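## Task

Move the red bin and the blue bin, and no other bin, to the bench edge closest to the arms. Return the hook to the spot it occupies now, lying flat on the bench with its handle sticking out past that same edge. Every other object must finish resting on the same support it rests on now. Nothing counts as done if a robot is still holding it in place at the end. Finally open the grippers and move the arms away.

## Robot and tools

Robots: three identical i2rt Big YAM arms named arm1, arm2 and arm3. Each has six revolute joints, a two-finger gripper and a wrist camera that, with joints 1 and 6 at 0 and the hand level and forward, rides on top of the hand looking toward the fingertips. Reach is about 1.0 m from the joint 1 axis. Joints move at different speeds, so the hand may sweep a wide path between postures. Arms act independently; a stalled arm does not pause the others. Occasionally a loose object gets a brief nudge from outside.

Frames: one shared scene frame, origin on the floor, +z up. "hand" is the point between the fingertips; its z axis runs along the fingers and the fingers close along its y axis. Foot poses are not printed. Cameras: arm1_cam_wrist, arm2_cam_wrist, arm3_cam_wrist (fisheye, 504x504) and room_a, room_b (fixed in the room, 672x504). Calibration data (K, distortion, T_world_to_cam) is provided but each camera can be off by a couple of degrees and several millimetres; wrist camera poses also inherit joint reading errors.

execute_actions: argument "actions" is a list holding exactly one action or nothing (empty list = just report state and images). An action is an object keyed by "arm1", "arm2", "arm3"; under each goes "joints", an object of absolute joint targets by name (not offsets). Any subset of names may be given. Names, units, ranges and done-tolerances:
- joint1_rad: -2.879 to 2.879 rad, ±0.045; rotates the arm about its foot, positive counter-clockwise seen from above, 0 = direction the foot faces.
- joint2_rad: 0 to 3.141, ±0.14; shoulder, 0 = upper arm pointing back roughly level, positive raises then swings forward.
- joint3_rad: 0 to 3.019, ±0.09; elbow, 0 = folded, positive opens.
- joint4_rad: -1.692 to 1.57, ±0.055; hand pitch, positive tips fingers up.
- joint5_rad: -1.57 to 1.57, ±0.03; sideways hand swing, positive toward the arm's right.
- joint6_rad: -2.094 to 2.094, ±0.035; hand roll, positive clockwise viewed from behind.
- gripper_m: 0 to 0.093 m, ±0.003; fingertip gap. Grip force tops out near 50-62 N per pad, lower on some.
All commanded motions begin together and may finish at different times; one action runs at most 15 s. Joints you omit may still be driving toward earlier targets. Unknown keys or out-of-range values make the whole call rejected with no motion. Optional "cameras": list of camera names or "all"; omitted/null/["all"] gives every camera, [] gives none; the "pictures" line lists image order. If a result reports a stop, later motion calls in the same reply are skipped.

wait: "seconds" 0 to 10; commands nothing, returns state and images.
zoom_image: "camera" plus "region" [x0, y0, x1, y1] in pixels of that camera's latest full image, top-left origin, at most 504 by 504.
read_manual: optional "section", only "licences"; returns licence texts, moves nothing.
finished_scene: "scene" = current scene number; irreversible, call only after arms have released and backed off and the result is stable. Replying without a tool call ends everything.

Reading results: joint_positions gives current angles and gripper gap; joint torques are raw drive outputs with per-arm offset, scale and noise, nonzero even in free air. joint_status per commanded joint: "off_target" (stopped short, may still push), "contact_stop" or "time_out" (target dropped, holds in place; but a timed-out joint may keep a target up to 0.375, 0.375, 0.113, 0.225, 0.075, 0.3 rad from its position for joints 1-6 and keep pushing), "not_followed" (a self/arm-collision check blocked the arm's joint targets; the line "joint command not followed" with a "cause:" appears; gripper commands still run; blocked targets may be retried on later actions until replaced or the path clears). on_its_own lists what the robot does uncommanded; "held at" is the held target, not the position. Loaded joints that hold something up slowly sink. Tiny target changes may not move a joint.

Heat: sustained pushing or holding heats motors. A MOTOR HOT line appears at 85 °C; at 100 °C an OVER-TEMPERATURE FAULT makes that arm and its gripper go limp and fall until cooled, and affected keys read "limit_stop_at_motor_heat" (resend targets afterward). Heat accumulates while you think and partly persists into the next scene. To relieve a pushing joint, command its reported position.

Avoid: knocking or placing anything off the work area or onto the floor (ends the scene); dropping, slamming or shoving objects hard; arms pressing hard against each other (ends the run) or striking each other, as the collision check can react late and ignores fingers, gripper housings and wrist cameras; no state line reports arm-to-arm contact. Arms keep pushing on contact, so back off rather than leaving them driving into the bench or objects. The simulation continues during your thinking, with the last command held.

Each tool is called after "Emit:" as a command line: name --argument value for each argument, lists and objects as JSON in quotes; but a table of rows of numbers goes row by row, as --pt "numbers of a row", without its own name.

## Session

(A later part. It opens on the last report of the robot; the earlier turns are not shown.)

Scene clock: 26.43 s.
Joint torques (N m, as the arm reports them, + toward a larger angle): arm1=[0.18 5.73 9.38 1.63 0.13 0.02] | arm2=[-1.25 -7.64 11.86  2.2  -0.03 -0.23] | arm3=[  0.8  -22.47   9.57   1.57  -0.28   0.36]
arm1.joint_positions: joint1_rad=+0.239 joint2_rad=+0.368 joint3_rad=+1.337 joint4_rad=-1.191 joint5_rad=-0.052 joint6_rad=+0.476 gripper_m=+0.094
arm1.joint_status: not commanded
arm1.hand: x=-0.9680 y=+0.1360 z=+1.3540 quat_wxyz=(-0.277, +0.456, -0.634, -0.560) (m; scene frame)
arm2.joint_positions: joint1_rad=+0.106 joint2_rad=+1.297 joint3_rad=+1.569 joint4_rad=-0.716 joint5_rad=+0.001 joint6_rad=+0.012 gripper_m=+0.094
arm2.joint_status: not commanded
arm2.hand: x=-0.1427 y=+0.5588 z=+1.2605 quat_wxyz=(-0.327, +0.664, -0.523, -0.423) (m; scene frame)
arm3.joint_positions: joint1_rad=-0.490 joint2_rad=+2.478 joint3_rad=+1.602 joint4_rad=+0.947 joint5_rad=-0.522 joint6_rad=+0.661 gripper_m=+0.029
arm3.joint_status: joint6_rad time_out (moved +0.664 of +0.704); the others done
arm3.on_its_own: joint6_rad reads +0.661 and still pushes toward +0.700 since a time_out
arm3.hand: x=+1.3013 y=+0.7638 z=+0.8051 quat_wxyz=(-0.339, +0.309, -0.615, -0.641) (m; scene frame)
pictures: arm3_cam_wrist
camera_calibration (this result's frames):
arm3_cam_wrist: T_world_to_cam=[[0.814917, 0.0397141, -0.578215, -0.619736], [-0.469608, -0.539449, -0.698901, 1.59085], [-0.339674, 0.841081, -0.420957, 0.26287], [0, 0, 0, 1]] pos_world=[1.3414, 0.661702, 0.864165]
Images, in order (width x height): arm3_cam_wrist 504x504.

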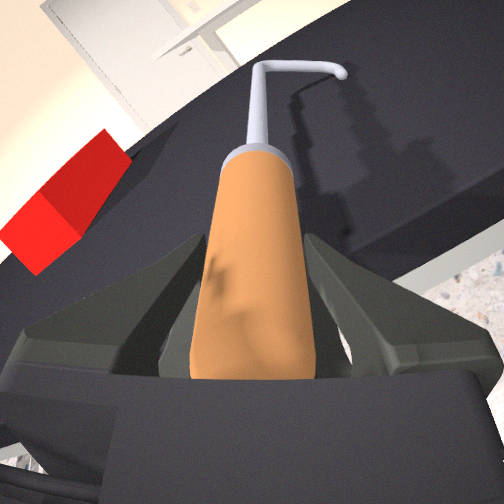

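Emit:
execute_actions --actions '[{"arm3":{"joints":{"joint6_rad":1.57,"joint4_rad":1.06}}}]' --cameras '["arm3_cam_wrist","room_a"]'

Emit:
zoom_image --camera "room_a" --region '[180, 200, 270, 260]'

Scene clock: 29.50 s.
Joint torques (N m, as the arm reports them, + toward a larger angle): arm1=[0.2  5.74 9.38 1.61 0.13 0.01] | arm2=[-1.24 -7.66 11.86  2.2  -0.03 -0.23] | arm3=[  1.01 -22.19   9.62   2.39  -0.03   0.14]
arm1.joint_positions: joint1_rad=+0.239 joint2_rad=+0.368 joint3_rad=+1.337 joint4_rad=-1.191 joint5_rad=-0.052 joint6_rad=+0.476 gripper_m=+0.094
arm1.joint_status: not commanded
arm1.hand: x=-0.9680 y=+0.1360 z=+1.3540 quat_wxyz=(-0.277, +0.456, -0.634, -0.560) (m; scene frame)
arm2.joint_positions: joint1_rad=+0.106 joint2_rad=+1.297 joint3_rad=+1.569 joint4_rad=-0.716 joint5_rad=+0.001 joint6_rad=+0.012 gripper_m=+0.094
arm2.joint_status: not commanded
arm2.hand: x=-0.1427 y=+0.5588 z=+1.2605 quat_wxyz=(-0.327, +0.664, -0.523, -0.423) (m; scene frame)
arm3.joint_positions: joint1_rad=-0.490 joint2_rad=+2.478 joint3_rad=+1.602 joint4_rad=+1.033 joint5_rad=-0.529 joint6_rad=+1.550 gripper_m=+0.029
arm3.joint_status: all done
arm3.hand: x=+1.2989 y=+0.7621 z=+0.8240 quat_wxyz=(-0.043, +0.032, -0.660, -0.749) (m; scene frame)
pictures: arm3_cam_wrist, room_a
camera_calibration (this result's frames):
arm3_cam_wrist: T_world_to_cam=[[0.107392, 0.150268, -0.982795, 0.561391], [-0.809892, -0.560134, -0.174142, 1.62741], [-0.576665, 0.814659, 0.0615468, 0.201773], [0, 0, 0, 1]] pos_world=[1.37409, 0.662832, 0.822715]
Images, in order (width x height): arm3_cam_wrist 504x504, room_a 672x504.

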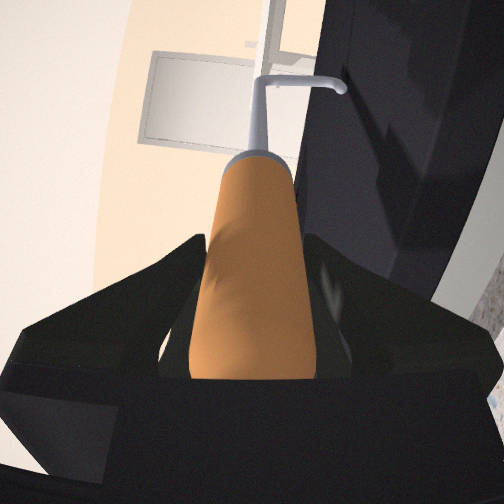

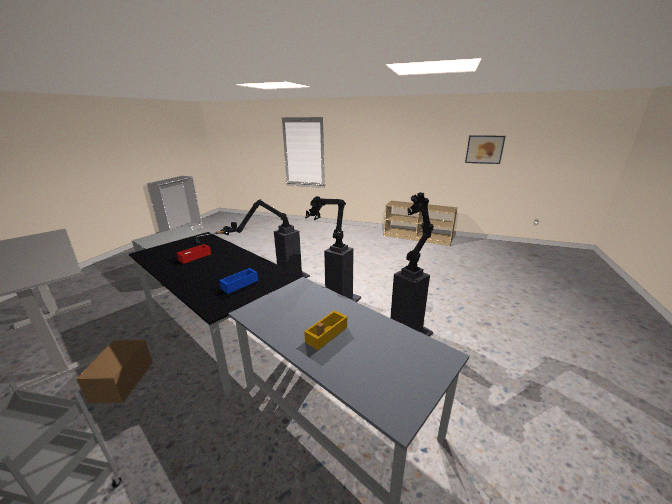

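Region (180, 200, 270, 260) of room_a's 672x504 image, scaled by 5.600, with more detail than that image has.

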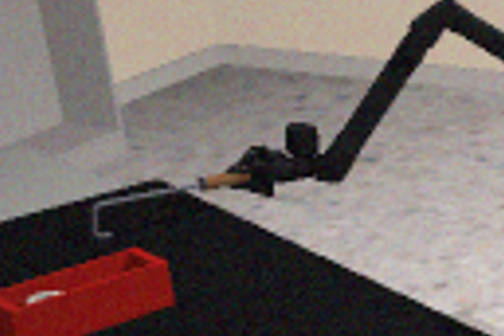

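Emit:
execute_actions --actions '[{"arm3":{"joints":{"joint2_rad":2.19,"joint3_rad":1.65,"joint4_rad":0.68}}}]' --cameras '["arm3_cam_wrist","room_a"]'

Emit:
zoom_image --camera "room_a" --region '[160, 190, 280, 270]'

Scene clock: 31.53 s.
Joint torques (N m, as the arm reports them, + toward a larger angle): arm1=[0.19 5.74 9.38 1.63 0.13 0.01] | arm2=[-1.21 -7.71 11.85  2.2  -0.02 -0.23] | arm3=[  1.37 -23.55  13.23   2.52   0.     0.12]
arm1.joint_positions: joint1_rad=+0.239 joint2_rad=+0.368 joint3_rad=+1.337 joint4_rad=-1.191 joint5_rad=-0.052 joint6_rad=+0.476 gripper_m=+0.094
arm1.joint_status: not commanded
arm1.hand: x=-0.9680 y=+0.1360 z=+1.3540 quat_wxyz=(-0.277, +0.456, -0.634, -0.560) (m; scene frame)
arm2.joint_positions: joint1_rad=+0.106 joint2_rad=+1.297 joint3_rad=+1.569 joint4_rad=-0.716 joint5_rad=+0.001 joint6_rad=+0.012 gripper_m=+0.094
arm2.joint_status: not commanded
arm2.hand: x=-0.1427 y=+0.5588 z=+1.2605 quat_wxyz=(-0.327, +0.664, -0.523, -0.423) (m; scene frame)
arm3.joint_positions: joint1_rad=-0.490 joint2_rad=+2.212 joint3_rad=+1.604 joint4_rad=+0.656 joint5_rad=-0.530 joint6_rad=+1.554 gripper_m=+0.029
arm3.joint_status: all done
arm3.hand: x=+1.3042 y=+0.7738 z=+0.9585 quat_wxyz=(-0.022, +0.012, -0.695, -0.718) (m; scene frame)
pictures: arm3_cam_wrist, room_a
camera_calibration (this result's frames):
arm3_cam_wrist: T_world_to_cam=[[0.0480663, 0.0584456, -0.997133, 0.853389], [-0.816856, -0.572214, -0.0729158, 1.58302], [-0.574835, 0.818019, 0.0202374, 0.221628], [0, 0, 0, 1]] pos_world=[1.37948, 0.674655, 0.961884]
Images, in order (width x height): arm3_cam_wrist 504x504, room_a 672x504.

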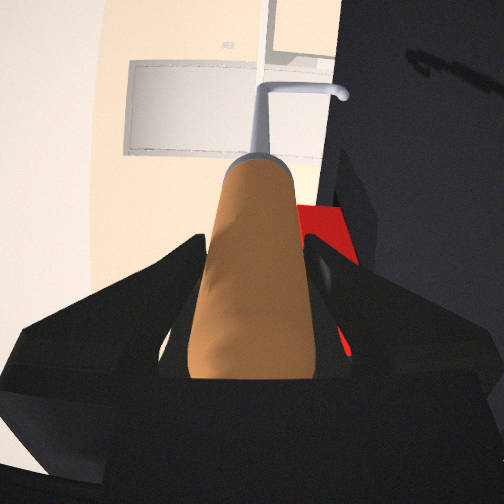

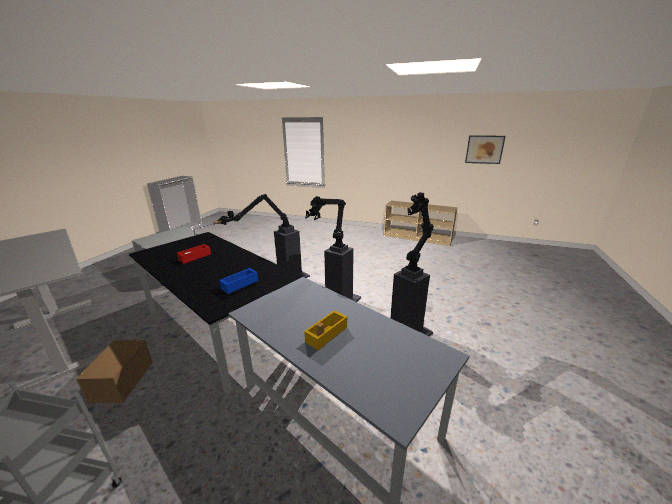

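Region (160, 190, 280, 270) of room_a's 672x504 image, scaled by 4.200, with more detail than that image has.

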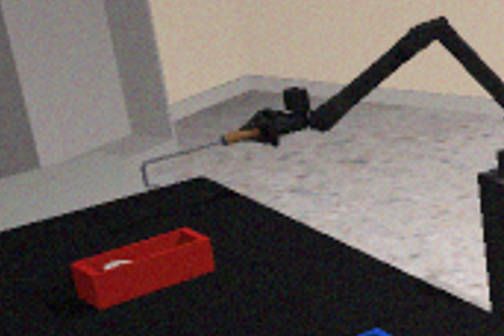

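Emit:
execute_actions --actions '[{"arm3":{"joints":{"joint1_rad":-0.2,"joint2_rad":2.12,"joint4_rad":0.62,"joint5_rad":-0.23}},"arm2":{"joints":{"joint1_rad":-0.8,"joint4_rad":-0.35}}}]' --cameras '["arm3_cam_wrist"]'

Emit:
execute_actions --actions '[{"arm3":{"joints":{"joint1_rad":0.11,"joint5_rad":0.07}}}]' --cameras '["arm3_cam_wrist","arm2_cam_wrist","room_a"]'

Scene clock: 33.70 s.
Joint torques (N m, as the arm reports them, + toward a larger angle): arm1=[0.17 5.75 9.38 1.61 0.13 0.01] | arm2=[-0.23 -8.2  11.87  2.39 -0.03 -0.23] | arm3=[  0.62 -26.93  13.54   2.64  -0.06   0.14]
arm1.joint_positions: joint1_rad=+0.239 joint2_rad=+0.368 joint3_rad=+1.337 joint4_rad=-1.191 joint5_rad=-0.052 joint6_rad=+0.476 gripper_m=+0.094
arm1.joint_status: not commanded
arm1.hand: x=-0.9680 y=+0.1360 z=+1.3540 quat_wxyz=(-0.277, +0.456, -0.634, -0.560) (m; scene frame)
arm2.joint_positions: joint1_rad=-0.805 joint2_rad=+1.303 joint3_rad=+1.569 joint4_rad=-0.369 joint5_rad=+0.001 joint6_rad=+0.012 gripper_m=+0.094
arm2.joint_status: all done
arm2.hand: x=+0.3672 y=+0.4741 z=+1.3392 quat_wxyz=(-0.601, +0.321, -0.669, -0.297) (m; scene frame)
arm3.joint_positions: joint1_rad=-0.208 joint2_rad=+2.197 joint3_rad=+1.604 joint4_rad=+0.595 joint5_rad=-0.229 joint6_rad=+1.554 gripper_m=+0.029
arm3.joint_status: all done
arm3.hand: x=+1.1288 y=+0.8495 z=+0.9557 quat_wxyz=(-0.020, -0.003, -0.709, -0.705) (m; scene frame)
pictures: arm3_cam_wrist
camera_calibration (this result's frames):
arm3_cam_wrist: T_world_to_cam=[[0.0242084, 0.0192988, -0.999521, 0.917078], [-0.829163, -0.558154, -0.0308593, 1.44462], [-0.558482, 0.829513, 0.00248982, 0.0476261], [0, 0, 0, 1]] pos_world=[1.20223, 0.749118, 0.9611]
Images, in order (width x height): arm3_cam_wrist 504x504.

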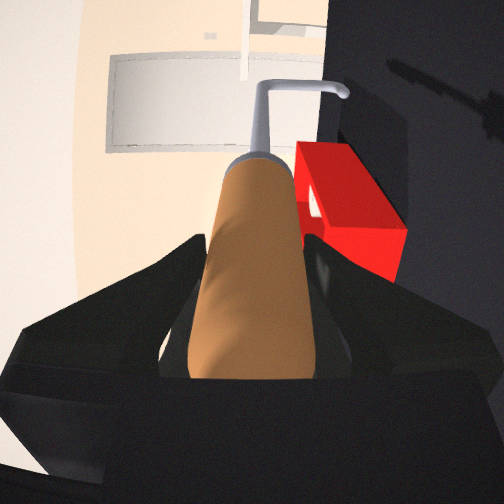

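Scene clock: 35.43 s.
Joint torques (N m, as the arm reports them, + toward a larger angle): arm1=[0.19 5.75 9.36 1.62 0.13 0.02] | arm2=[-0.23 -8.16 11.94  2.42 -0.03 -0.23] | arm3=[  1.1  -26.75  13.36   2.62   0.07   0.09]
arm1.joint_positions: joint1_rad=+0.239 joint2_rad=+0.368 joint3_rad=+1.337 joint4_rad=-1.191 joint5_rad=-0.052 joint6_rad=+0.476 gripper_m=+0.094
arm1.joint_status: not commanded
arm1.hand: x=-0.9680 y=+0.1360 z=+1.3540 quat_wxyz=(-0.277, +0.456, -0.634, -0.560) (m; scene frame)
arm2.joint_positions: joint1_rad=-0.805 joint2_rad=+1.303 joint3_rad=+1.569 joint4_rad=-0.369 joint5_rad=+0.001 joint6_rad=+0.012 gripper_m=+0.094
arm2.joint_status: not commanded
arm2.hand: x=+0.3672 y=+0.4741 z=+1.3392 quat_wxyz=(-0.601, +0.321, -0.669, -0.297) (m; scene frame)
arm3.joint_positions: joint1_rad=+0.103 joint2_rad=+2.191 joint3_rad=+1.604 joint4_rad=+0.595 joint5_rad=+0.069 joint6_rad=+1.554 gripper_m=+0.029
arm3.joint_status: all done
arm3.hand: x=+0.9142 y=+0.8722 z=+0.9593 quat_wxyz=(-0.015, +0.001, -0.707, -0.707) (m; scene frame)
pictures: arm2_cam_wrist, arm3_cam_wrist, room_a
camera_calibration (this result's frames):
arm2_cam_wrist: T_world_to_cam=[[0.794769, -0.606632, -0.0184363, 0.0243812], [-0.415565, -0.521804, -0.745001, 1.39915], [0.442321, 0.599765, -0.666809, 0.566166], [0, 0, 0, 1]] pos_world=[0.311632, 0.405304, 1.42034]
arm3_cam_wrist: T_world_to_cam=[[0.0231486, 0.025312, -0.999412, 0.921006], [-0.822081, -0.568388, -0.0334368, 1.28441], [-0.5689, 0.822371, 0.00765112, -0.0801566], [0, 0, 0, 1]] pos_world=[0.988968, 0.772649, 0.964024]
Images, in order (width x height): arm2_cam_wrist 504x504, arm3_cam_wrist 504x504, room_a 672x504.

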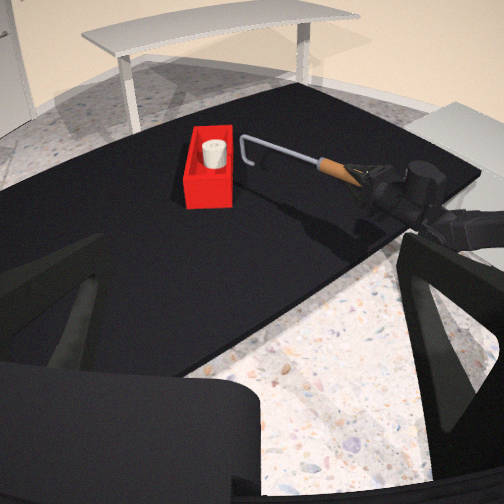

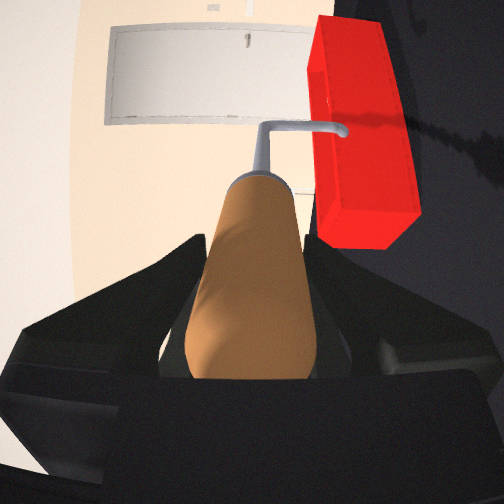

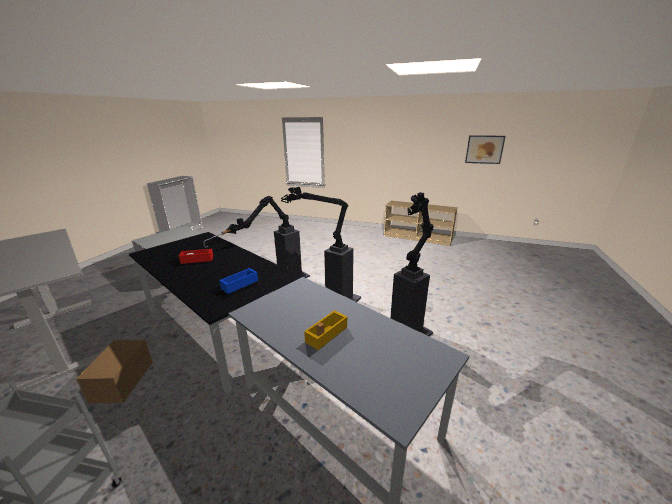

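Emit:
execute_actions --actions '[{"arm3":{"joints":{"joint4_rad":0.7,"joint3_rad":1.72}}}]' --cameras '[]'

Emit:
execute_actions --actions '[{"arm3":{"joints":{"joint1_rad":0.195}}}]' --cameras '["arm3_cam_wrist","arm2_cam_wrist","room_a"]'

Emit:
zoom_image --camera "room_a" --region '[160, 190, 280, 270]'

Scene clock: 37.10 s.
Joint torques (N m, as the arm reports them, + toward a larger angle): arm1=[0.21 5.75 9.37 1.62 0.13 0.02] | arm2=[-0.21 -8.25 11.93  2.42 -0.04 -0.22] | arm3=[  0.88 -26.03  15.53   3.21   0.01   0.14]
arm1.joint_positions: joint1_rad=+0.239 joint2_rad=+0.368 joint3_rad=+1.337 joint4_rad=-1.191 joint5_rad=-0.052 joint6_rad=+0.476 gripper_m=+0.094
arm1.joint_status: not commanded
arm1.hand: x=-0.9680 y=+0.1360 z=+1.3540 quat_wxyz=(-0.277, +0.456, -0.634, -0.560) (m; scene frame)
arm2.joint_positions: joint1_rad=-0.805 joint2_rad=+1.303 joint3_rad=+1.569 joint4_rad=-0.369 joint5_rad=+0.001 joint6_rad=+0.012 gripper_m=+0.094
arm2.joint_status: not commanded
arm2.hand: x=+0.3672 y=+0.4741 z=+1.3392 quat_wxyz=(-0.601, +0.321, -0.669, -0.297) (m; scene frame)
arm3.joint_positions: joint1_rad=+0.103 joint2_rad=+2.183 joint3_rad=+1.650 joint4_rad=+0.653 joint5_rad=+0.069 joint6_rad=+1.554 gripper_m=+0.029
arm3.joint_status: all done
arm3.hand: x=+0.9136 y=+0.8797 z=+1.0058 quat_wxyz=(-0.013, -0.002, -0.667, -0.745) (m; scene frame)
pictures: none
No camera images: the call's "cameras" was empty. Leave "cameras" out to get every camera's image.

Scene clock: 38.33 s.
Joint torques (N m, as the arm reports them, + toward a larger angle): arm1=[0.18 5.76 9.38 1.62 0.13 0.02] | arm2=[-0.23 -8.14 11.92  2.39 -0.03 -0.22] | arm3=[ -0.32 -26.76  15.61   3.38  -0.03   0.09]
arm1.joint_positions: joint1_rad=+0.239 joint2_rad=+0.368 joint3_rad=+1.337 joint4_rad=-1.191 joint5_rad=-0.052 joint6_rad=+0.476 gripper_m=+0.094
arm1.joint_status: not commanded
arm1.hand: x=-0.9680 y=+0.1360 z=+1.3540 quat_wxyz=(-0.277, +0.456, -0.634, -0.560) (m; scene frame)
arm2.joint_positions: joint1_rad=-0.805 joint2_rad=+1.303 joint3_rad=+1.569 joint4_rad=-0.369 joint5_rad=+0.001 joint6_rad=+0.012 gripper_m=+0.094
arm2.joint_status: not commanded
arm2.hand: x=+0.3672 y=+0.4741 z=+1.3392 quat_wxyz=(-0.601, +0.321, -0.669, -0.297) (m; scene frame)
arm3.joint_positions: joint1_rad=+0.202 joint2_rad=+2.183 joint3_rad=+1.650 joint4_rad=+0.653 joint5_rad=+0.070 joint6_rad=+1.554 gripper_m=+0.029
arm3.joint_status: all done
arm3.hand: x=+0.8279 y=+0.8725 z=+1.0054 quat_wxyz=(+0.024, +0.031, -0.666, -0.745) (m; scene frame)
pictures: arm2_cam_wrist, arm3_cam_wrist, room_a
camera_calibration (this result's frames):
arm2_cam_wrist: T_world_to_cam=[[0.794769, -0.606632, -0.0184363, 0.0243812], [-0.415565, -0.521804, -0.745001, 1.39915], [0.442321, 0.599765, -0.666809, 0.566166], [0, 0, 0, 1]] pos_world=[0.311632, 0.405304, 1.42034]
arm3_cam_wrist: T_world_to_cam=[[0.00320213, 0.136957, -0.990572, 0.879315], [-0.762728, -0.640286, -0.0909917, 1.28663], [-0.646712, 0.755828, 0.10241, -0.102672], [0, 0, 0, 1]] pos_world=[0.912132, 0.780984, 0.998612]
Images, in order (width x height): arm2_cam_wrist 504x504, arm3_cam_wrist 504x504, room_a 672x504.

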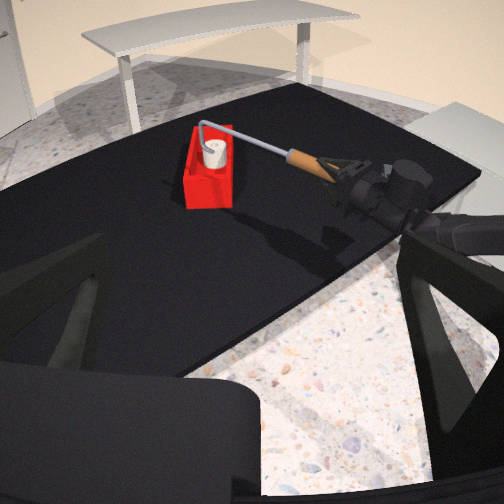

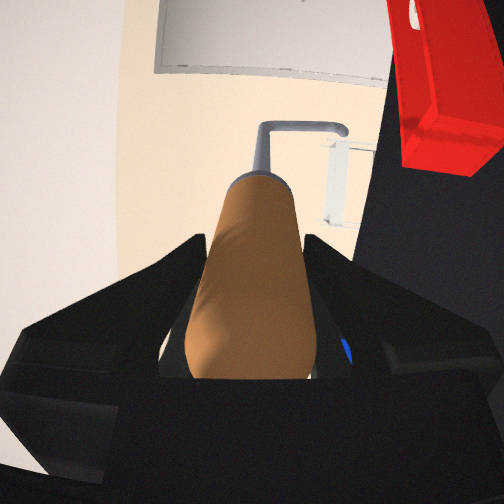

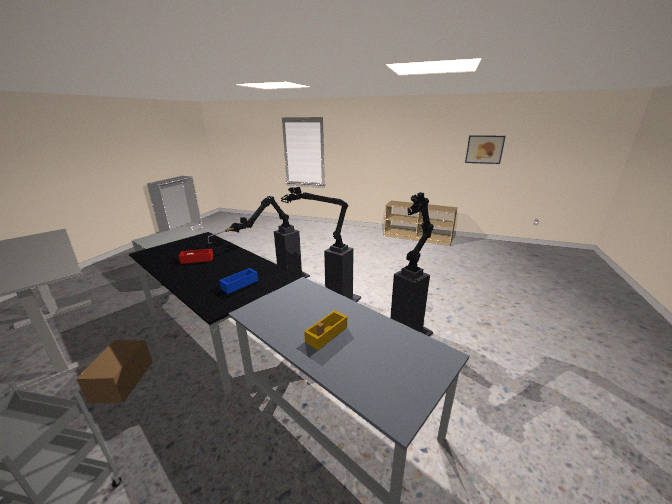

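Region (160, 190, 280, 270) of room_a's 672x504 image, scaled by 4.200, with more detail than that image has.

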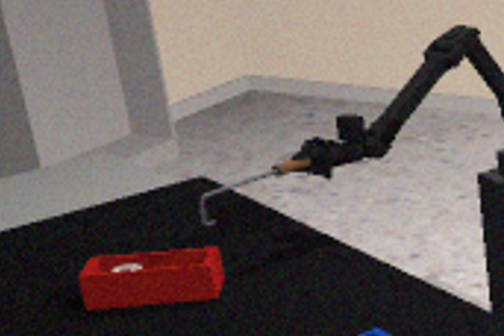

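Emit:
execute_actions --actions '[{"arm3":{"joints":{"joint2_rad":2.35,"joint3_rad":2.0,"joint1_rad":0.18}}}]' --cameras '[]'

Emit:
execute_actions --actions '[{"arm3":{"joints":{"joint4_rad":0.49}}}]' --cameras '["arm3_cam_wrist","arm2_cam_wrist","room_a"]'

Emit:
zoom_image --camera "room_a" --region '[160, 200, 250, 270]'

Scene clock: 40.27 s.
Joint torques (N m, as the arm reports them, + toward a larger angle): arm1=[0.2  5.76 9.38 1.62 0.13 0.02] | arm2=[-0.2  -8.2  11.94  2.42 -0.03 -0.23] | arm3=[ -0.88 -25.34  16.88   3.08  -0.01   0.13]
arm1.joint_positions: joint1_rad=+0.239 joint2_rad=+0.368 joint3_rad=+1.337 joint4_rad=-1.191 joint5_rad=-0.052 joint6_rad=+0.476 gripper_m=+0.094
arm1.joint_status: not commanded
arm1.hand: x=-0.9680 y=+0.1360 z=+1.3540 quat_wxyz=(-0.277, +0.456, -0.634, -0.560) (m; scene frame)
arm2.joint_positions: joint1_rad=-0.805 joint2_rad=+1.303 joint3_rad=+1.569 joint4_rad=-0.369 joint5_rad=+0.001 joint6_rad=+0.012 gripper_m=+0.094
arm2.joint_status: not commanded
arm2.hand: x=+0.3672 y=+0.4741 z=+1.3392 quat_wxyz=(-0.601, +0.321, -0.669, -0.297) (m; scene frame)
arm3.joint_positions: joint1_rad=+0.187 joint2_rad=+2.356 joint3_rad=+1.922 joint4_rad=+0.658 joint5_rad=+0.070 joint6_rad=+1.554 gripper_m=+0.029
arm3.joint_status: all done
arm3.hand: x=+0.8330 y=+0.9293 z=+1.0124 quat_wxyz=(+0.022, +0.022, -0.627, -0.778) (m; scene frame)
pictures: none
No camera images: the call's "cameras" was empty. Leave "cameras" out to get every camera's image.

Scene clock: 41.13 s.
Joint torques (N m, as the arm reports them, + toward a larger angle): arm1=[0.2  5.75 9.37 1.62 0.13 0.01] | arm2=[-0.27 -8.2  11.94  2.39 -0.03 -0.22] | arm3=[ -0.28 -24.64  16.34   2.61   0.02   0.13]
arm1.joint_positions: joint1_rad=+0.239 joint2_rad=+0.368 joint3_rad=+1.337 joint4_rad=-1.191 joint5_rad=-0.052 joint6_rad=+0.476 gripper_m=+0.094
arm1.joint_status: not commanded
arm1.hand: x=-0.9680 y=+0.1360 z=+1.3540 quat_wxyz=(-0.277, +0.456, -0.634, -0.560) (m; scene frame)
arm2.joint_positions: joint1_rad=-0.805 joint2_rad=+1.303 joint3_rad=+1.569 joint4_rad=-0.369 joint5_rad=+0.001 joint6_rad=+0.012 gripper_m=+0.094
arm2.joint_status: not commanded
arm2.hand: x=+0.3672 y=+0.4741 z=+1.3392 quat_wxyz=(-0.601, +0.321, -0.669, -0.297) (m; scene frame)
arm3.joint_positions: joint1_rad=+0.187 joint2_rad=+2.356 joint3_rad=+1.926 joint4_rad=+0.462 joint5_rad=+0.070 joint6_rad=+1.554 gripper_m=+0.029
arm3.joint_status: all done
arm3.hand: x=+0.8323 y=+0.9355 z=+0.9671 quat_wxyz=(+0.016, +0.029, -0.698, -0.715) (m; scene frame)
pictures: arm2_cam_wrist, arm3_cam_wrist, room_a
camera_calibration (this result's frames):
arm2_cam_wrist: T_world_to_cam=[[0.794769, -0.606632, -0.0184363, 0.0243812], [-0.415565, -0.521804, -0.745001, 1.39915], [0.442321, 0.599765, -0.666809, 0.566166], [0, 0, 0, 1]] pos_world=[0.311632, 0.405304, 1.42034]
arm3_cam_wrist: T_world_to_cam=[[0.0170327, 0.0500575, -0.998601, 0.91028], [-0.771379, -0.634785, -0.0449773, 1.28441], [-0.636148, 0.771066, 0.0278012, -0.0944102], [0, 0, 0, 1]] pos_world=[0.9152, 0.842552, 0.9694]
Images, in order (width x height): arm2_cam_wrist 504x504, arm3_cam_wrist 504x504, room_a 672x504.

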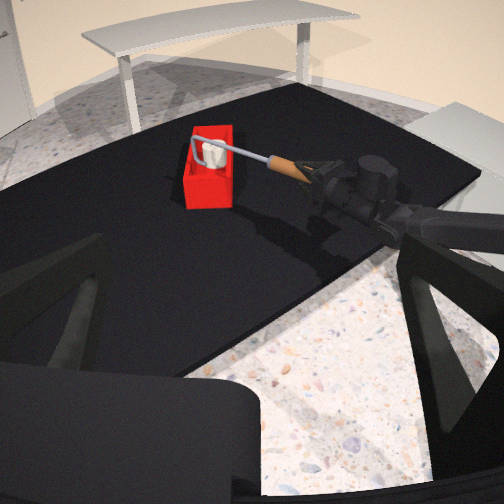

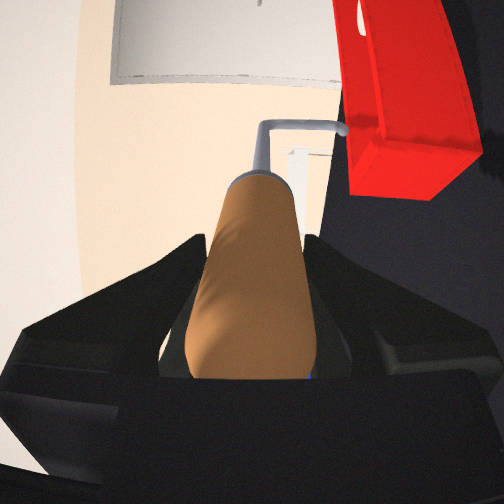

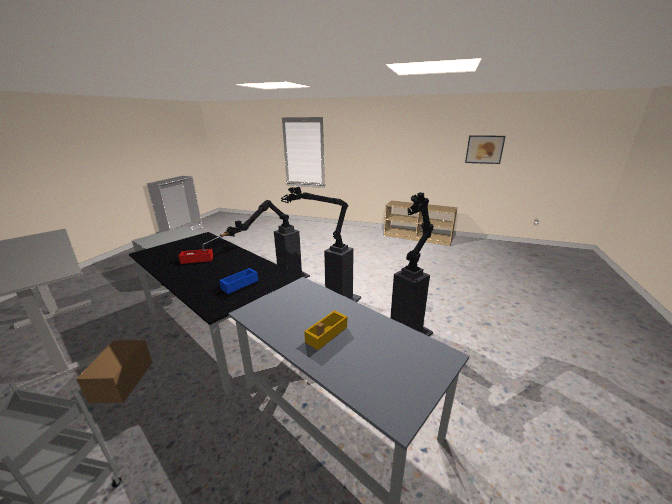

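Region (160, 200, 250, 270) of room_a's 672x504 image, scaled by 5.600, with more detail than that image has.

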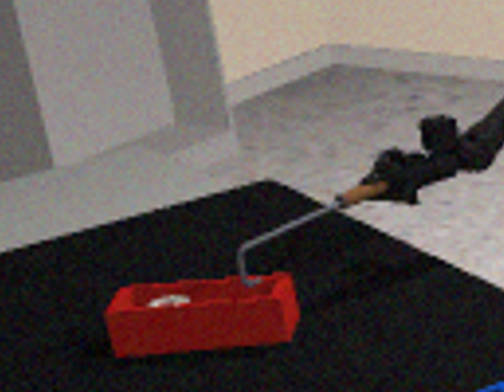

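Looks inside. Pitch down.

Emit:
execute_actions --actions '[{"arm3":{"joints":{"joint4_rad":0.39}}}]' --cameras '["arm3_cam_wrist","arm2_cam_wrist"]'

Emit:
zoom_image --camera "arm2_cam_wrist" --region '[160, 110, 320, 230]'

Scene clock: 42.03 s.
Joint torques (N m, as the arm reports them, + toward a larger angle): arm1=[0.19 5.77 9.37 1.62 0.13 0.01] | arm2=[-0.22 -8.16 11.92  2.4  -0.03 -0.23] | arm3=[ -1.13 -25.26  16.48   2.75   0.01   0.12]
arm1.joint_positions: joint1_rad=+0.239 joint2_rad=+0.368 joint3_rad=+1.337 joint4_rad=-1.191 joint5_rad=-0.052 joint6_rad=+0.476 gripper_m=+0.094
arm1.joint_status: not commanded
arm1.hand: x=-0.9680 y=+0.1360 z=+1.3540 quat_wxyz=(-0.277, +0.456, -0.634, -0.560) (m; scene frame)
arm2.joint_positions: joint1_rad=-0.805 joint2_rad=+1.303 joint3_rad=+1.569 joint4_rad=-0.369 joint5_rad=+0.001 joint6_rad=+0.012 gripper_m=+0.094
arm2.joint_status: not commanded
arm2.hand: x=+0.3672 y=+0.4741 z=+1.3392 quat_wxyz=(-0.601, +0.321, -0.669, -0.297) (m; scene frame)
arm3.joint_positions: joint1_rad=+0.187 joint2_rad=+2.356 joint3_rad=+1.926 joint4_rad=+0.362 joint5_rad=+0.070 joint6_rad=+1.554 gripper_m=+0.029
arm3.joint_status: all done
arm3.hand: x=+0.8325 y=+0.9348 z=+0.9425 quat_wxyz=(+0.012, +0.033, -0.733, -0.679) (m; scene frame)
pictures: arm2_cam_wrist, arm3_cam_wrist
camera_calibration (this result's frames):
arm2_cam_wrist: T_world_to_cam=[[0.794769, -0.606632, -0.0184363, 0.0243812], [-0.415565, -0.521804, -0.745001, 1.39915], [0.442321, 0.599765, -0.666809, 0.566166], [0, 0, 0, 1]] pos_world=[0.311632, 0.405304, 1.42034]
arm3_cam_wrist: T_world_to_cam=[[0.0303795, -0.049318, -0.998321, 0.967258], [-0.771431, -0.636264, 0.00795694, 1.23456], [-0.635588, 0.769894, -0.0573748, -0.0121587], [0, 0, 0, 1]] pos_world=[0.915265, 0.84257, 0.955113]
Images, in order (width x height): arm2_cam_wrist 504x504, arm3_cam_wrist 504x504.

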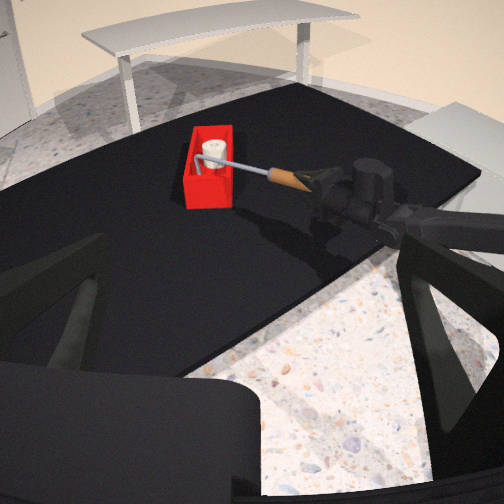

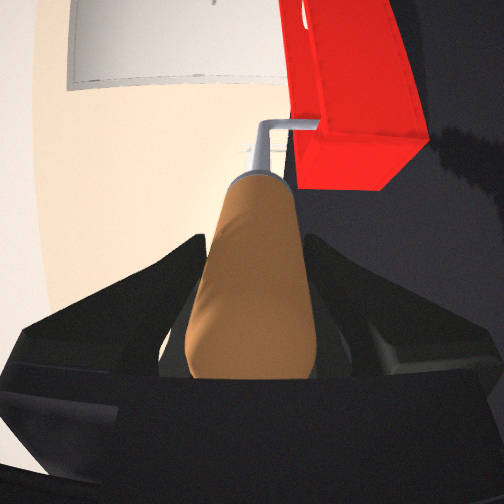

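Region (160, 110, 320, 230) of arm2_cam_wrist's 504x504 image, scaled by 3.150, with more detail than that image has; it fills the top 378 rows of this view, and the rest is white.

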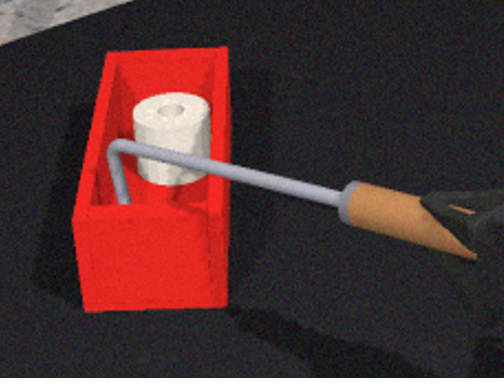

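Emit:
execute_actions --actions '[{"arm3":{"joints":{"joint2_rad":2.235,"joint3_rad":1.73,"joint4_rad":0.485}}}]' --cameras '["arm3_cam_wrist","arm2_cam_wrist"]'

Scene clock: 43.70 s.
Joint torques (N m, as the arm reports them, + toward a larger angle): arm1=[0.2  5.76 9.38 1.61 0.13 0.02] | arm2=[-0.26 -8.24 11.93  2.39 -0.03 -0.22] | arm3=[  0.05 -27.48  10.41   2.46  -0.19   0.1 ]
arm1.joint_positions: joint1_rad=+0.239 joint2_rad=+0.368 joint3_rad=+1.337 joint4_rad=-1.191 joint5_rad=-0.052 joint6_rad=+0.476 gripper_m=+0.094
arm1.joint_status: not commanded
arm1.hand: x=-0.9680 y=+0.1360 z=+1.3540 quat_wxyz=(-0.277, +0.456, -0.634, -0.560) (m; scene frame)
arm2.joint_positions: joint1_rad=-0.805 joint2_rad=+1.303 joint3_rad=+1.569 joint4_rad=-0.369 joint5_rad=+0.001 joint6_rad=+0.012 gripper_m=+0.094
arm2.joint_status: not commanded
arm2.hand: x=+0.3672 y=+0.4741 z=+1.3392 quat_wxyz=(-0.601, +0.321, -0.669, -0.297) (m; scene frame)
arm3.joint_positions: joint1_rad=+0.184 joint2_rad=+2.288 joint3_rad=+1.721 joint4_rad=+0.463 joint5_rad=+0.075 joint6_rad=+1.557 gripper_m=+0.029
arm3.joint_status: all done
arm3.hand: x=+0.8422 y=+0.8938 z=+0.9089 quat_wxyz=(+0.009, +0.030, -0.746, -0.666) (m; scene frame)
pictures: arm2_cam_wrist, arm3_cam_wrist
camera_calibration (this result's frames):
arm2_cam_wrist: T_world_to_cam=[[0.794769, -0.606632, -0.0184363, 0.0243812], [-0.415565, -0.521804, -0.745001, 1.39915], [0.442321, 0.599765, -0.666809, 0.566166], [0, 0, 0, 1]] pos_world=[0.311632, 0.405304, 1.42034]
arm3_cam_wrist: T_world_to_cam=[[0.0312578, -0.0855383, -0.995844, 0.960848], [-0.77733, -0.628397, 0.0295774, 1.19448], [-0.628316, 0.773175, -0.0861338, 0.0407152], [0, 0, 0, 1]] pos_world=[0.924054, 0.801318, 0.925032]
Images, in order (width x height): arm2_cam_wrist 504x504, arm3_cam_wrist 504x504.

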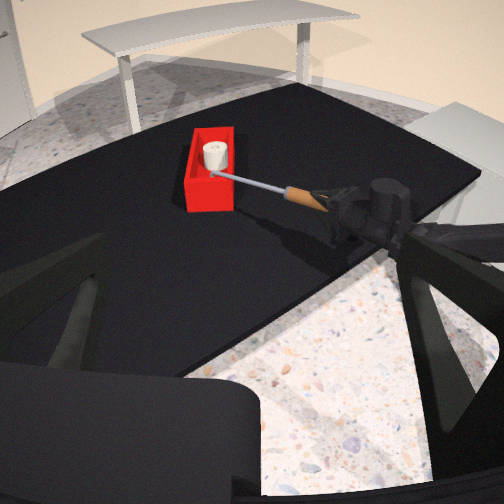

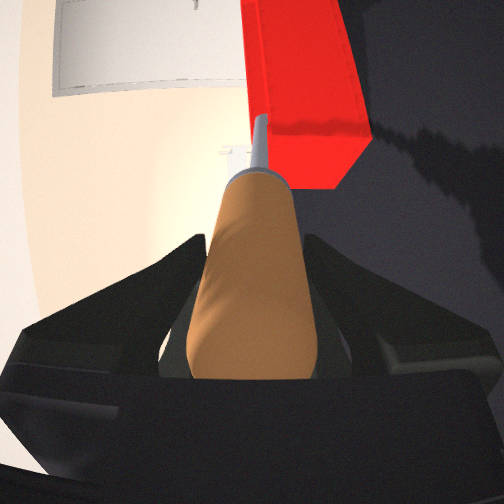

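Emit:
execute_actions --actions '[{"arm3":{"joints":{"joint2_rad":2.08,"joint3_rad":1.475,"joint4_rad":0.595}}}]' --cameras '["arm3_cam_wrist","arm2_cam_wrist"]'

Scene clock: 44.83 s.
Joint torques (N m, as the arm reports them, + toward a larger angle): arm1=[0.18 5.77 9.38 1.62 0.13 0.02] | arm2=[-0.28 -8.17 11.91  2.39 -0.03 -0.22] | arm3=[  0.34 -25.1   10.29   3.03  -0.17   0.09]
arm1.joint_positions: joint1_rad=+0.239 joint2_rad=+0.368 joint3_rad=+1.337 joint4_rad=-1.191 joint5_rad=-0.052 joint6_rad=+0.476 gripper_m=+0.094
arm1.joint_status: not commanded
arm1.hand: x=-0.9680 y=+0.1360 z=+1.3540 quat_wxyz=(-0.277, +0.456, -0.634, -0.560) (m; scene frame)
arm2.joint_positions: joint1_rad=-0.805 joint2_rad=+1.303 joint3_rad=+1.569 joint4_rad=-0.369 joint5_rad=+0.001 joint6_rad=+0.012 gripper_m=+0.094
arm2.joint_status: not commanded
arm2.hand: x=+0.3672 y=+0.4741 z=+1.3392 quat_wxyz=(-0.601, +0.321, -0.669, -0.297) (m; scene frame)
arm3.joint_positions: joint1_rad=+0.184 joint2_rad=+2.135 joint3_rad=+1.458 joint4_rad=+0.552 joint5_rad=+0.073 joint6_rad=+1.557 gripper_m=+0.029
arm3.joint_status: all done
arm3.hand: x=+0.8503 y=+0.8293 z=+0.9139 quat_wxyz=(+0.009, +0.031, -0.752, -0.658) (m; scene frame)
pictures: arm2_cam_wrist, arm3_cam_wrist
camera_calibration (this result's frames):
arm2_cam_wrist: T_world_to_cam=[[0.794769, -0.606632, -0.0184363, 0.0243812], [-0.415565, -0.521804, -0.745001, 1.39915], [0.442321, 0.599765, -0.666809, 0.566166], [0, 0, 0, 1]] pos_world=[0.311632, 0.405304, 1.42034]
arm3_cam_wrist: T_world_to_cam=[[0.0337573, -0.105088, -0.99389, 0.972333], [-0.776281, -0.629108, 0.0401517, 1.1501], [-0.629483, 0.770182, -0.102815, 0.114841], [0, 0, 0, 1]] pos_world=[0.932269, 0.737269, 0.932021]
Images, in order (width x height): arm2_cam_wrist 504x504, arm3_cam_wrist 504x504.

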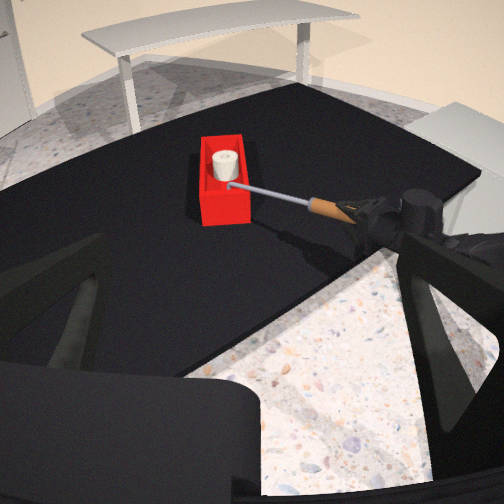

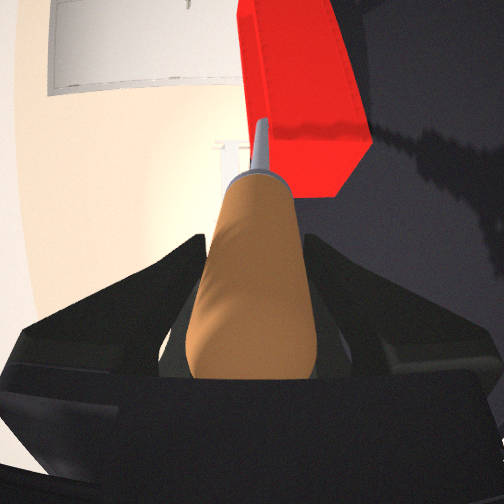

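Working. Continue: R=.50, .42.

Emit:
execute_actions --actions '[{"arm3":{"joints":{"joint2_rad":1.92,"joint3_rad":1.19,"joint4_rad":0.73}}}]' --cameras '["arm2_cam_wrist"]'

Emit:
execute_actions --actions '[{"arm3":{"joints":{"joint2_rad":1.78,"joint3_rad":0.935,"joint4_rad":0.835}}}]' --cameras '["arm3_cam_wrist","arm2_cam_wrist"]'

Scene clock: 47.10 s.
Joint torques (N m, as the arm reports them, + toward a larger angle): arm1=[0.19 5.73 9.38 1.61 0.13 0.02] | arm2=[-0.27 -8.22 11.94  2.41 -0.02 -0.22] | arm3=[  0.08 -21.26  10.01   3.28  -0.13   0.09]
arm1.joint_positions: joint1_rad=+0.239 joint2_rad=+0.368 joint3_rad=+1.337 joint4_rad=-1.191 joint5_rad=-0.052 joint6_rad=+0.476 gripper_m=+0.094
arm1.joint_status: not commanded
arm1.hand: x=-0.9680 y=+0.1360 z=+1.3540 quat_wxyz=(-0.277, +0.456, -0.634, -0.560) (m; scene frame)
arm2.joint_positions: joint1_rad=-0.805 joint2_rad=+1.303 joint3_rad=+1.569 joint4_rad=-0.369 joint5_rad=+0.001 joint6_rad=+0.012 gripper_m=+0.094
arm2.joint_status: not commanded
arm2.hand: x=+0.3672 y=+0.4741 z=+1.3392 quat_wxyz=(-0.601, +0.321, -0.669, -0.297) (m; scene frame)
arm3.joint_positions: joint1_rad=+0.184 joint2_rad=+1.966 joint3_rad=+1.170 joint4_rad=+0.684 joint5_rad=+0.073 joint6_rad=+1.557 gripper_m=+0.029
arm3.joint_status: all done
arm3.hand: x=+0.8608 y=+0.7485 z=+0.9243 quat_wxyz=(+0.010, +0.031, -0.748, -0.663) (m; scene frame)
pictures: arm2_cam_wrist
camera_calibration (this result's frames):
arm2_cam_wrist: T_world_to_cam=[[0.794769, -0.606632, -0.0184363, 0.0243812], [-0.415565, -0.521804, -0.745001, 1.39915], [0.442321, 0.599765, -0.666809, 0.566166], [0, 0, 0, 1]] pos_world=[0.311632, 0.405304, 1.42034]
Images, in order (width x height): arm2_cam_wrist 504x504.

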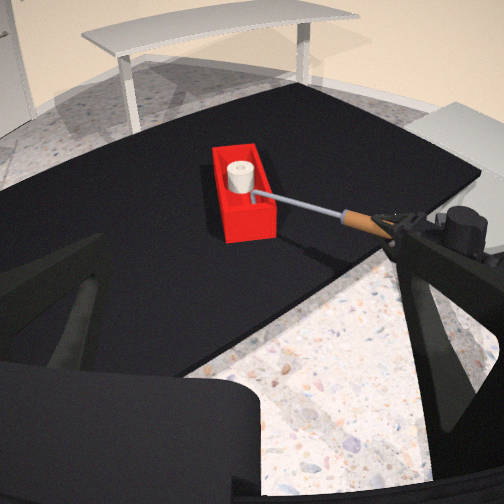

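Scene clock: 48.07 s.
Joint torques (N m, as the arm reports them, + toward a larger angle): arm1=[0.17 5.74 9.38 1.62 0.13 0.02] | arm2=[-0.23 -8.17 11.94  2.39 -0.04 -0.22] | arm3=[ -0.41 -18.1    9.18   3.43  -0.06   0.12]
arm1.joint_positions: joint1_rad=+0.239 joint2_rad=+0.368 joint3_rad=+1.337 joint4_rad=-1.191 joint5_rad=-0.052 joint6_rad=+0.476 gripper_m=+0.094
arm1.joint_status: not commanded
arm1.hand: x=-0.9680 y=+0.1360 z=+1.3540 quat_wxyz=(-0.277, +0.456, -0.634, -0.560) (m; scene frame)
arm2.joint_positions: joint1_rad=-0.805 joint2_rad=+1.303 joint3_rad=+1.569 joint4_rad=-0.369 joint5_rad=+0.001 joint6_rad=+0.012 gripper_m=+0.094
arm2.joint_status: not commanded
arm2.hand: x=+0.3672 y=+0.4741 z=+1.3392 quat_wxyz=(-0.601, +0.321, -0.669, -0.297) (m; scene frame)
arm3.joint_positions: joint1_rad=+0.184 joint2_rad=+1.822 joint3_rad=+0.914 joint4_rad=+0.788 joint5_rad=+0.072 joint6_rad=+1.557 gripper_m=+0.029
arm3.joint_status: all done
arm3.hand: x=+0.8712 y=+0.6681 z=+0.9206 quat_wxyz=(+0.010, +0.032, -0.751, -0.660) (m; scene frame)
pictures: arm2_cam_wrist, arm3_cam_wrist
camera_calibration (this result's frames):
arm2_cam_wrist: T_world_to_cam=[[0.794769, -0.606632, -0.0184363, 0.0243812], [-0.415565, -0.521804, -0.745001, 1.39915], [0.442321, 0.599765, -0.666809, 0.566166], [0, 0, 0, 1]] pos_world=[0.311632, 0.405304, 1.42034]
arm3_cam_wrist: T_world_to_cam=[[0.0332362, -0.101314, -0.994299, 0.959583], [-0.77553, -0.630149, 0.0382854, 1.06638], [-0.630436, 0.769836, -0.0995156, 0.250819], [0, 0, 0, 1]] pos_world=[0.953245, 0.57611, 0.938246]
Images, in order (width x height): arm2_cam_wrist 504x504, arm3_cam_wrist 504x504.

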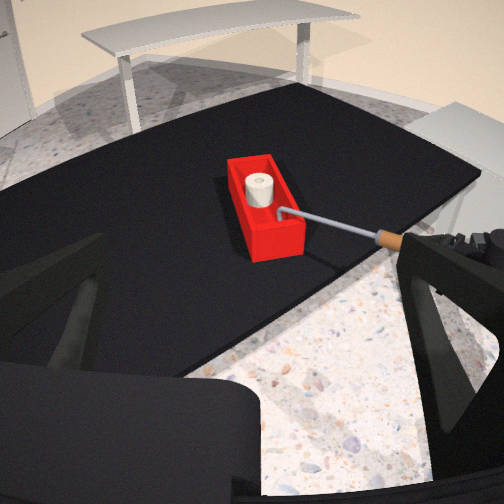

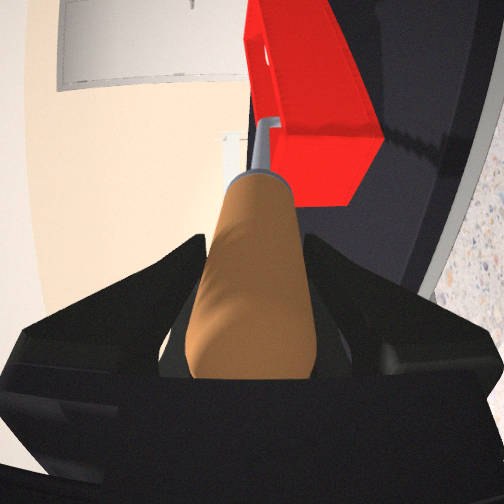

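Emit:
execute_actions --actions '[{"arm3":{"joints":{"joint2_rad":1.635,"joint3_rad":0.705,"joint4_rad":0.925}},"arm2":{"joints":{"joint1_rad":-0.95,"joint4_rad":-0.5}}}]' --cameras '["arm3_cam_wrist","arm2_cam_wrist"]'

Scene clock: 49.60 s.
Joint torques (N m, as the arm reports them, + toward a larger angle): arm1=[0.16 5.72 9.37 1.62 0.13 0.02] | arm2=[-0.2  -8.47 11.92  1.36 -0.02 -0.22] | arm3=[ -0.16 -14.95   8.64   3.37  -0.12   0.13]
arm1.joint_positions: joint1_rad=+0.239 joint2_rad=+0.368 joint3_rad=+1.337 joint4_rad=-1.191 joint5_rad=-0.052 joint6_rad=+0.476 gripper_m=+0.094
arm1.joint_status: not commanded
arm1.hand: x=-0.9680 y=+0.1360 z=+1.3540 quat_wxyz=(-0.277, +0.456, -0.634, -0.560) (m; scene frame)
arm2.joint_positions: joint1_rad=-0.955 joint2_rad=+1.303 joint3_rad=+1.569 joint4_rad=-0.494 joint5_rad=+0.001 joint6_rad=+0.012 gripper_m=+0.094
arm2.joint_status: all done
arm2.hand: x=+0.4301 y=+0.4102 z=+1.3089 quat_wxyz=(-0.578, +0.285, -0.729, -0.233) (m; scene frame)
arm3.joint_positions: joint1_rad=+0.184 joint2_rad=+1.673 joint3_rad=+0.684 joint4_rad=+0.877 joint5_rad=+0.072 joint6_rad=+1.557 gripper_m=+0.029
arm3.joint_status: all done
arm3.hand: x=+0.8813 y=+0.5901 z=+0.9257 quat_wxyz=(+0.010, +0.031, -0.748, -0.663) (m; scene frame)
pictures: arm2_cam_wrist, arm3_cam_wrist
camera_calibration (this result's frames):
arm2_cam_wrist: T_world_to_cam=[[0.693514, -0.720169, -0.0198548, 0.0270406], [-0.552488, -0.513948, -0.656212, 1.30878], [0.462379, 0.466062, -0.754315, 0.717336], [0, 0, 0, 1]] pos_world=[0.372652, 0.357797, 1.40047]
arm3_cam_wrist: T_world_to_cam=[[0.032059, -0.0922819, -0.995217, 0.953045], [-0.77546, -0.630508, 0.0334842, 1.02956], [-0.630583, 0.770677, -0.0917744, 0.310209], [0, 0, 0, 1]] pos_world=[0.96344, 0.498024, 0.942482]
Images, in order (width x height): arm2_cam_wrist 504x504, arm3_cam_wrist 504x504.

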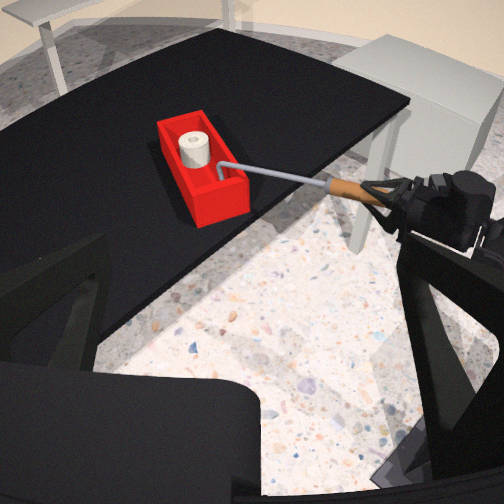

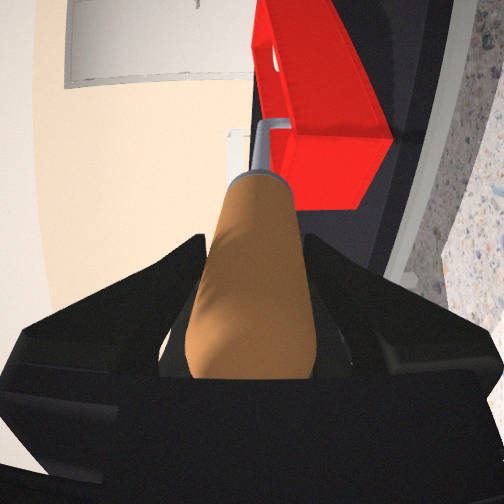

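Emit:
execute_actions --actions '[{"arm3":{"joints":{"joint3_rad":0.8,"joint4_rad":1.02}},"arm2":{"joints":{"joint1_rad":-0.1,"joint5_rad":0.7,"joint4_rad":-0.6}}}]' --cameras '["arm3_cam_wrist"]'

Emit:
execute_actions --actions '[{"arm3":{"joints":{"joint1_rad":0.73,"joint3_rad":1.2,"joint2_rad":1.8,"joint4_rad":0.9,"joint5_rad":0.4}}}]' --cameras '["arm3_cam_wrist"]'

Scene clock: 52.20 s.
Joint torques (N m, as the arm reports them, + toward a larger angle): arm1=[0.19 5.74 9.37 1.63 0.13 0.02] | arm2=[-1.07 -8.03 11.79  1.2   0.39 -0.2 ] | arm3=[ -0.62 -15.2   11.37   3.05  -0.09   0.14]
arm1.joint_positions: joint1_rad=+0.239 joint2_rad=+0.368 joint3_rad=+1.337 joint4_rad=-1.191 joint5_rad=-0.052 joint6_rad=+0.476 gripper_m=+0.094
arm1.joint_status: not commanded
arm1.hand: x=-0.9680 y=+0.1360 z=+1.3540 quat_wxyz=(-0.277, +0.456, -0.634, -0.560) (m; scene frame)
arm2.joint_positions: joint1_rad=-0.096 joint2_rad=+1.303 joint3_rad=+1.569 joint4_rad=-0.593 joint5_rad=+0.695 joint6_rad=+0.011 gripper_m=+0.094
arm2.joint_status: all done
arm2.hand: x=+0.0824 y=+0.5566 z=+1.2979 quat_wxyz=(-0.578, +0.412, -0.673, -0.208) (m; scene frame)
arm3.joint_positions: joint1_rad=+0.184 joint2_rad=+1.673 joint3_rad=+0.754 joint4_rad=+0.977 joint5_rad=+0.072 joint6_rad=+1.557 gripper_m=+0.029
arm3.joint_status: all done
arm3.hand: x=+0.8780 y=+0.6132 z=+0.9823 quat_wxyz=(+0.016, +0.025, -0.689, -0.724) (m; scene frame)
pictures: arm3_cam_wrist
camera_calibration (this result's frames):
arm3_cam_wrist: T_world_to_cam=[[0.0101263, 0.075433, -0.997099, 0.929892], [-0.775197, -0.629279, -0.0554792, 1.12608], [-0.631639, 0.77351, 0.0521031, 0.153386], [0, 0, 0, 1]] pos_world=[0.960401, 0.519828, 0.981677]
Images, in order (width x height): arm3_cam_wrist 504x504.

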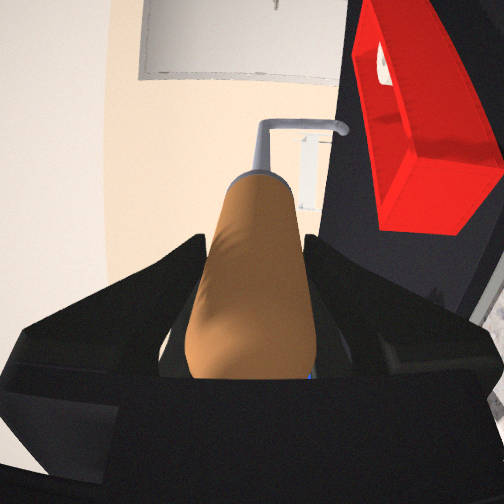

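Scene clock: 54.07 s.
Joint torques (N m, as the arm reports them, + toward a larger angle): arm1=[0.21 5.74 9.38 1.62 0.13 0.02] | arm2=[-1.08 -8.09 11.81  1.21  0.39 -0.19] | arm3=[  0.68 -19.42  12.39   2.75  -0.17   0.14]
arm1.joint_positions: joint1_rad=+0.239 joint2_rad=+0.368 joint3_rad=+1.337 joint4_rad=-1.191 joint5_rad=-0.052 joint6_rad=+0.476 gripper_m=+0.094
arm1.joint_status: not commanded
arm1.hand: x=-0.9680 y=+0.1360 z=+1.3540 quat_wxyz=(-0.277, +0.456, -0.634, -0.560) (m; scene frame)
arm2.joint_positions: joint1_rad=-0.096 joint2_rad=+1.303 joint3_rad=+1.569 joint4_rad=-0.593 joint5_rad=+0.695 joint6_rad=+0.011 gripper_m=+0.094
arm2.joint_status: not commanded
arm2.hand: x=+0.0824 y=+0.5566 z=+1.2979 quat_wxyz=(-0.578, +0.412, -0.673, -0.208) (m; scene frame)
arm3.joint_positions: joint1_rad=+0.723 joint2_rad=+1.836 joint3_rad=+1.159 joint4_rad=+0.865 joint5_rad=+0.401 joint6_rad=+1.557 gripper_m=+0.029
arm3.joint_status: all done
arm3.hand: x=+0.5540 y=+0.6134 z=+1.0515 quat_wxyz=(+0.121, +0.066, -0.644, -0.752) (m; scene frame)
pictures: arm3_cam_wrist
camera_calibration (this result's frames):
arm3_cam_wrist: T_world_to_cam=[[-0.103705, 0.165721, -0.980705, 0.9926], [-0.631518, -0.772732, -0.0637973, 0.89599], [-0.768395, 0.612717, 0.184791, -0.0201485], [0, 0, 0, 1]] pos_world=[0.653289, 0.540211, 1.03433]
Images, in order (width x height): arm3_cam_wrist 504x504.

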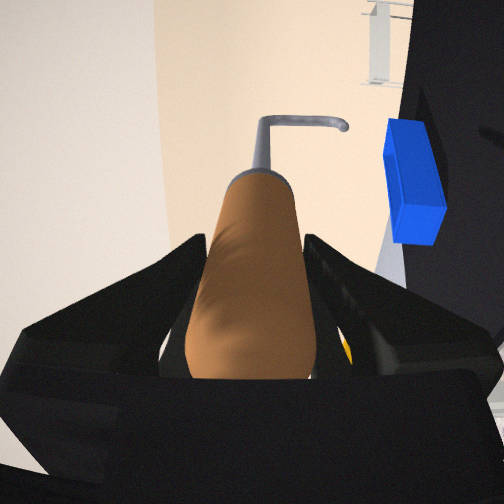

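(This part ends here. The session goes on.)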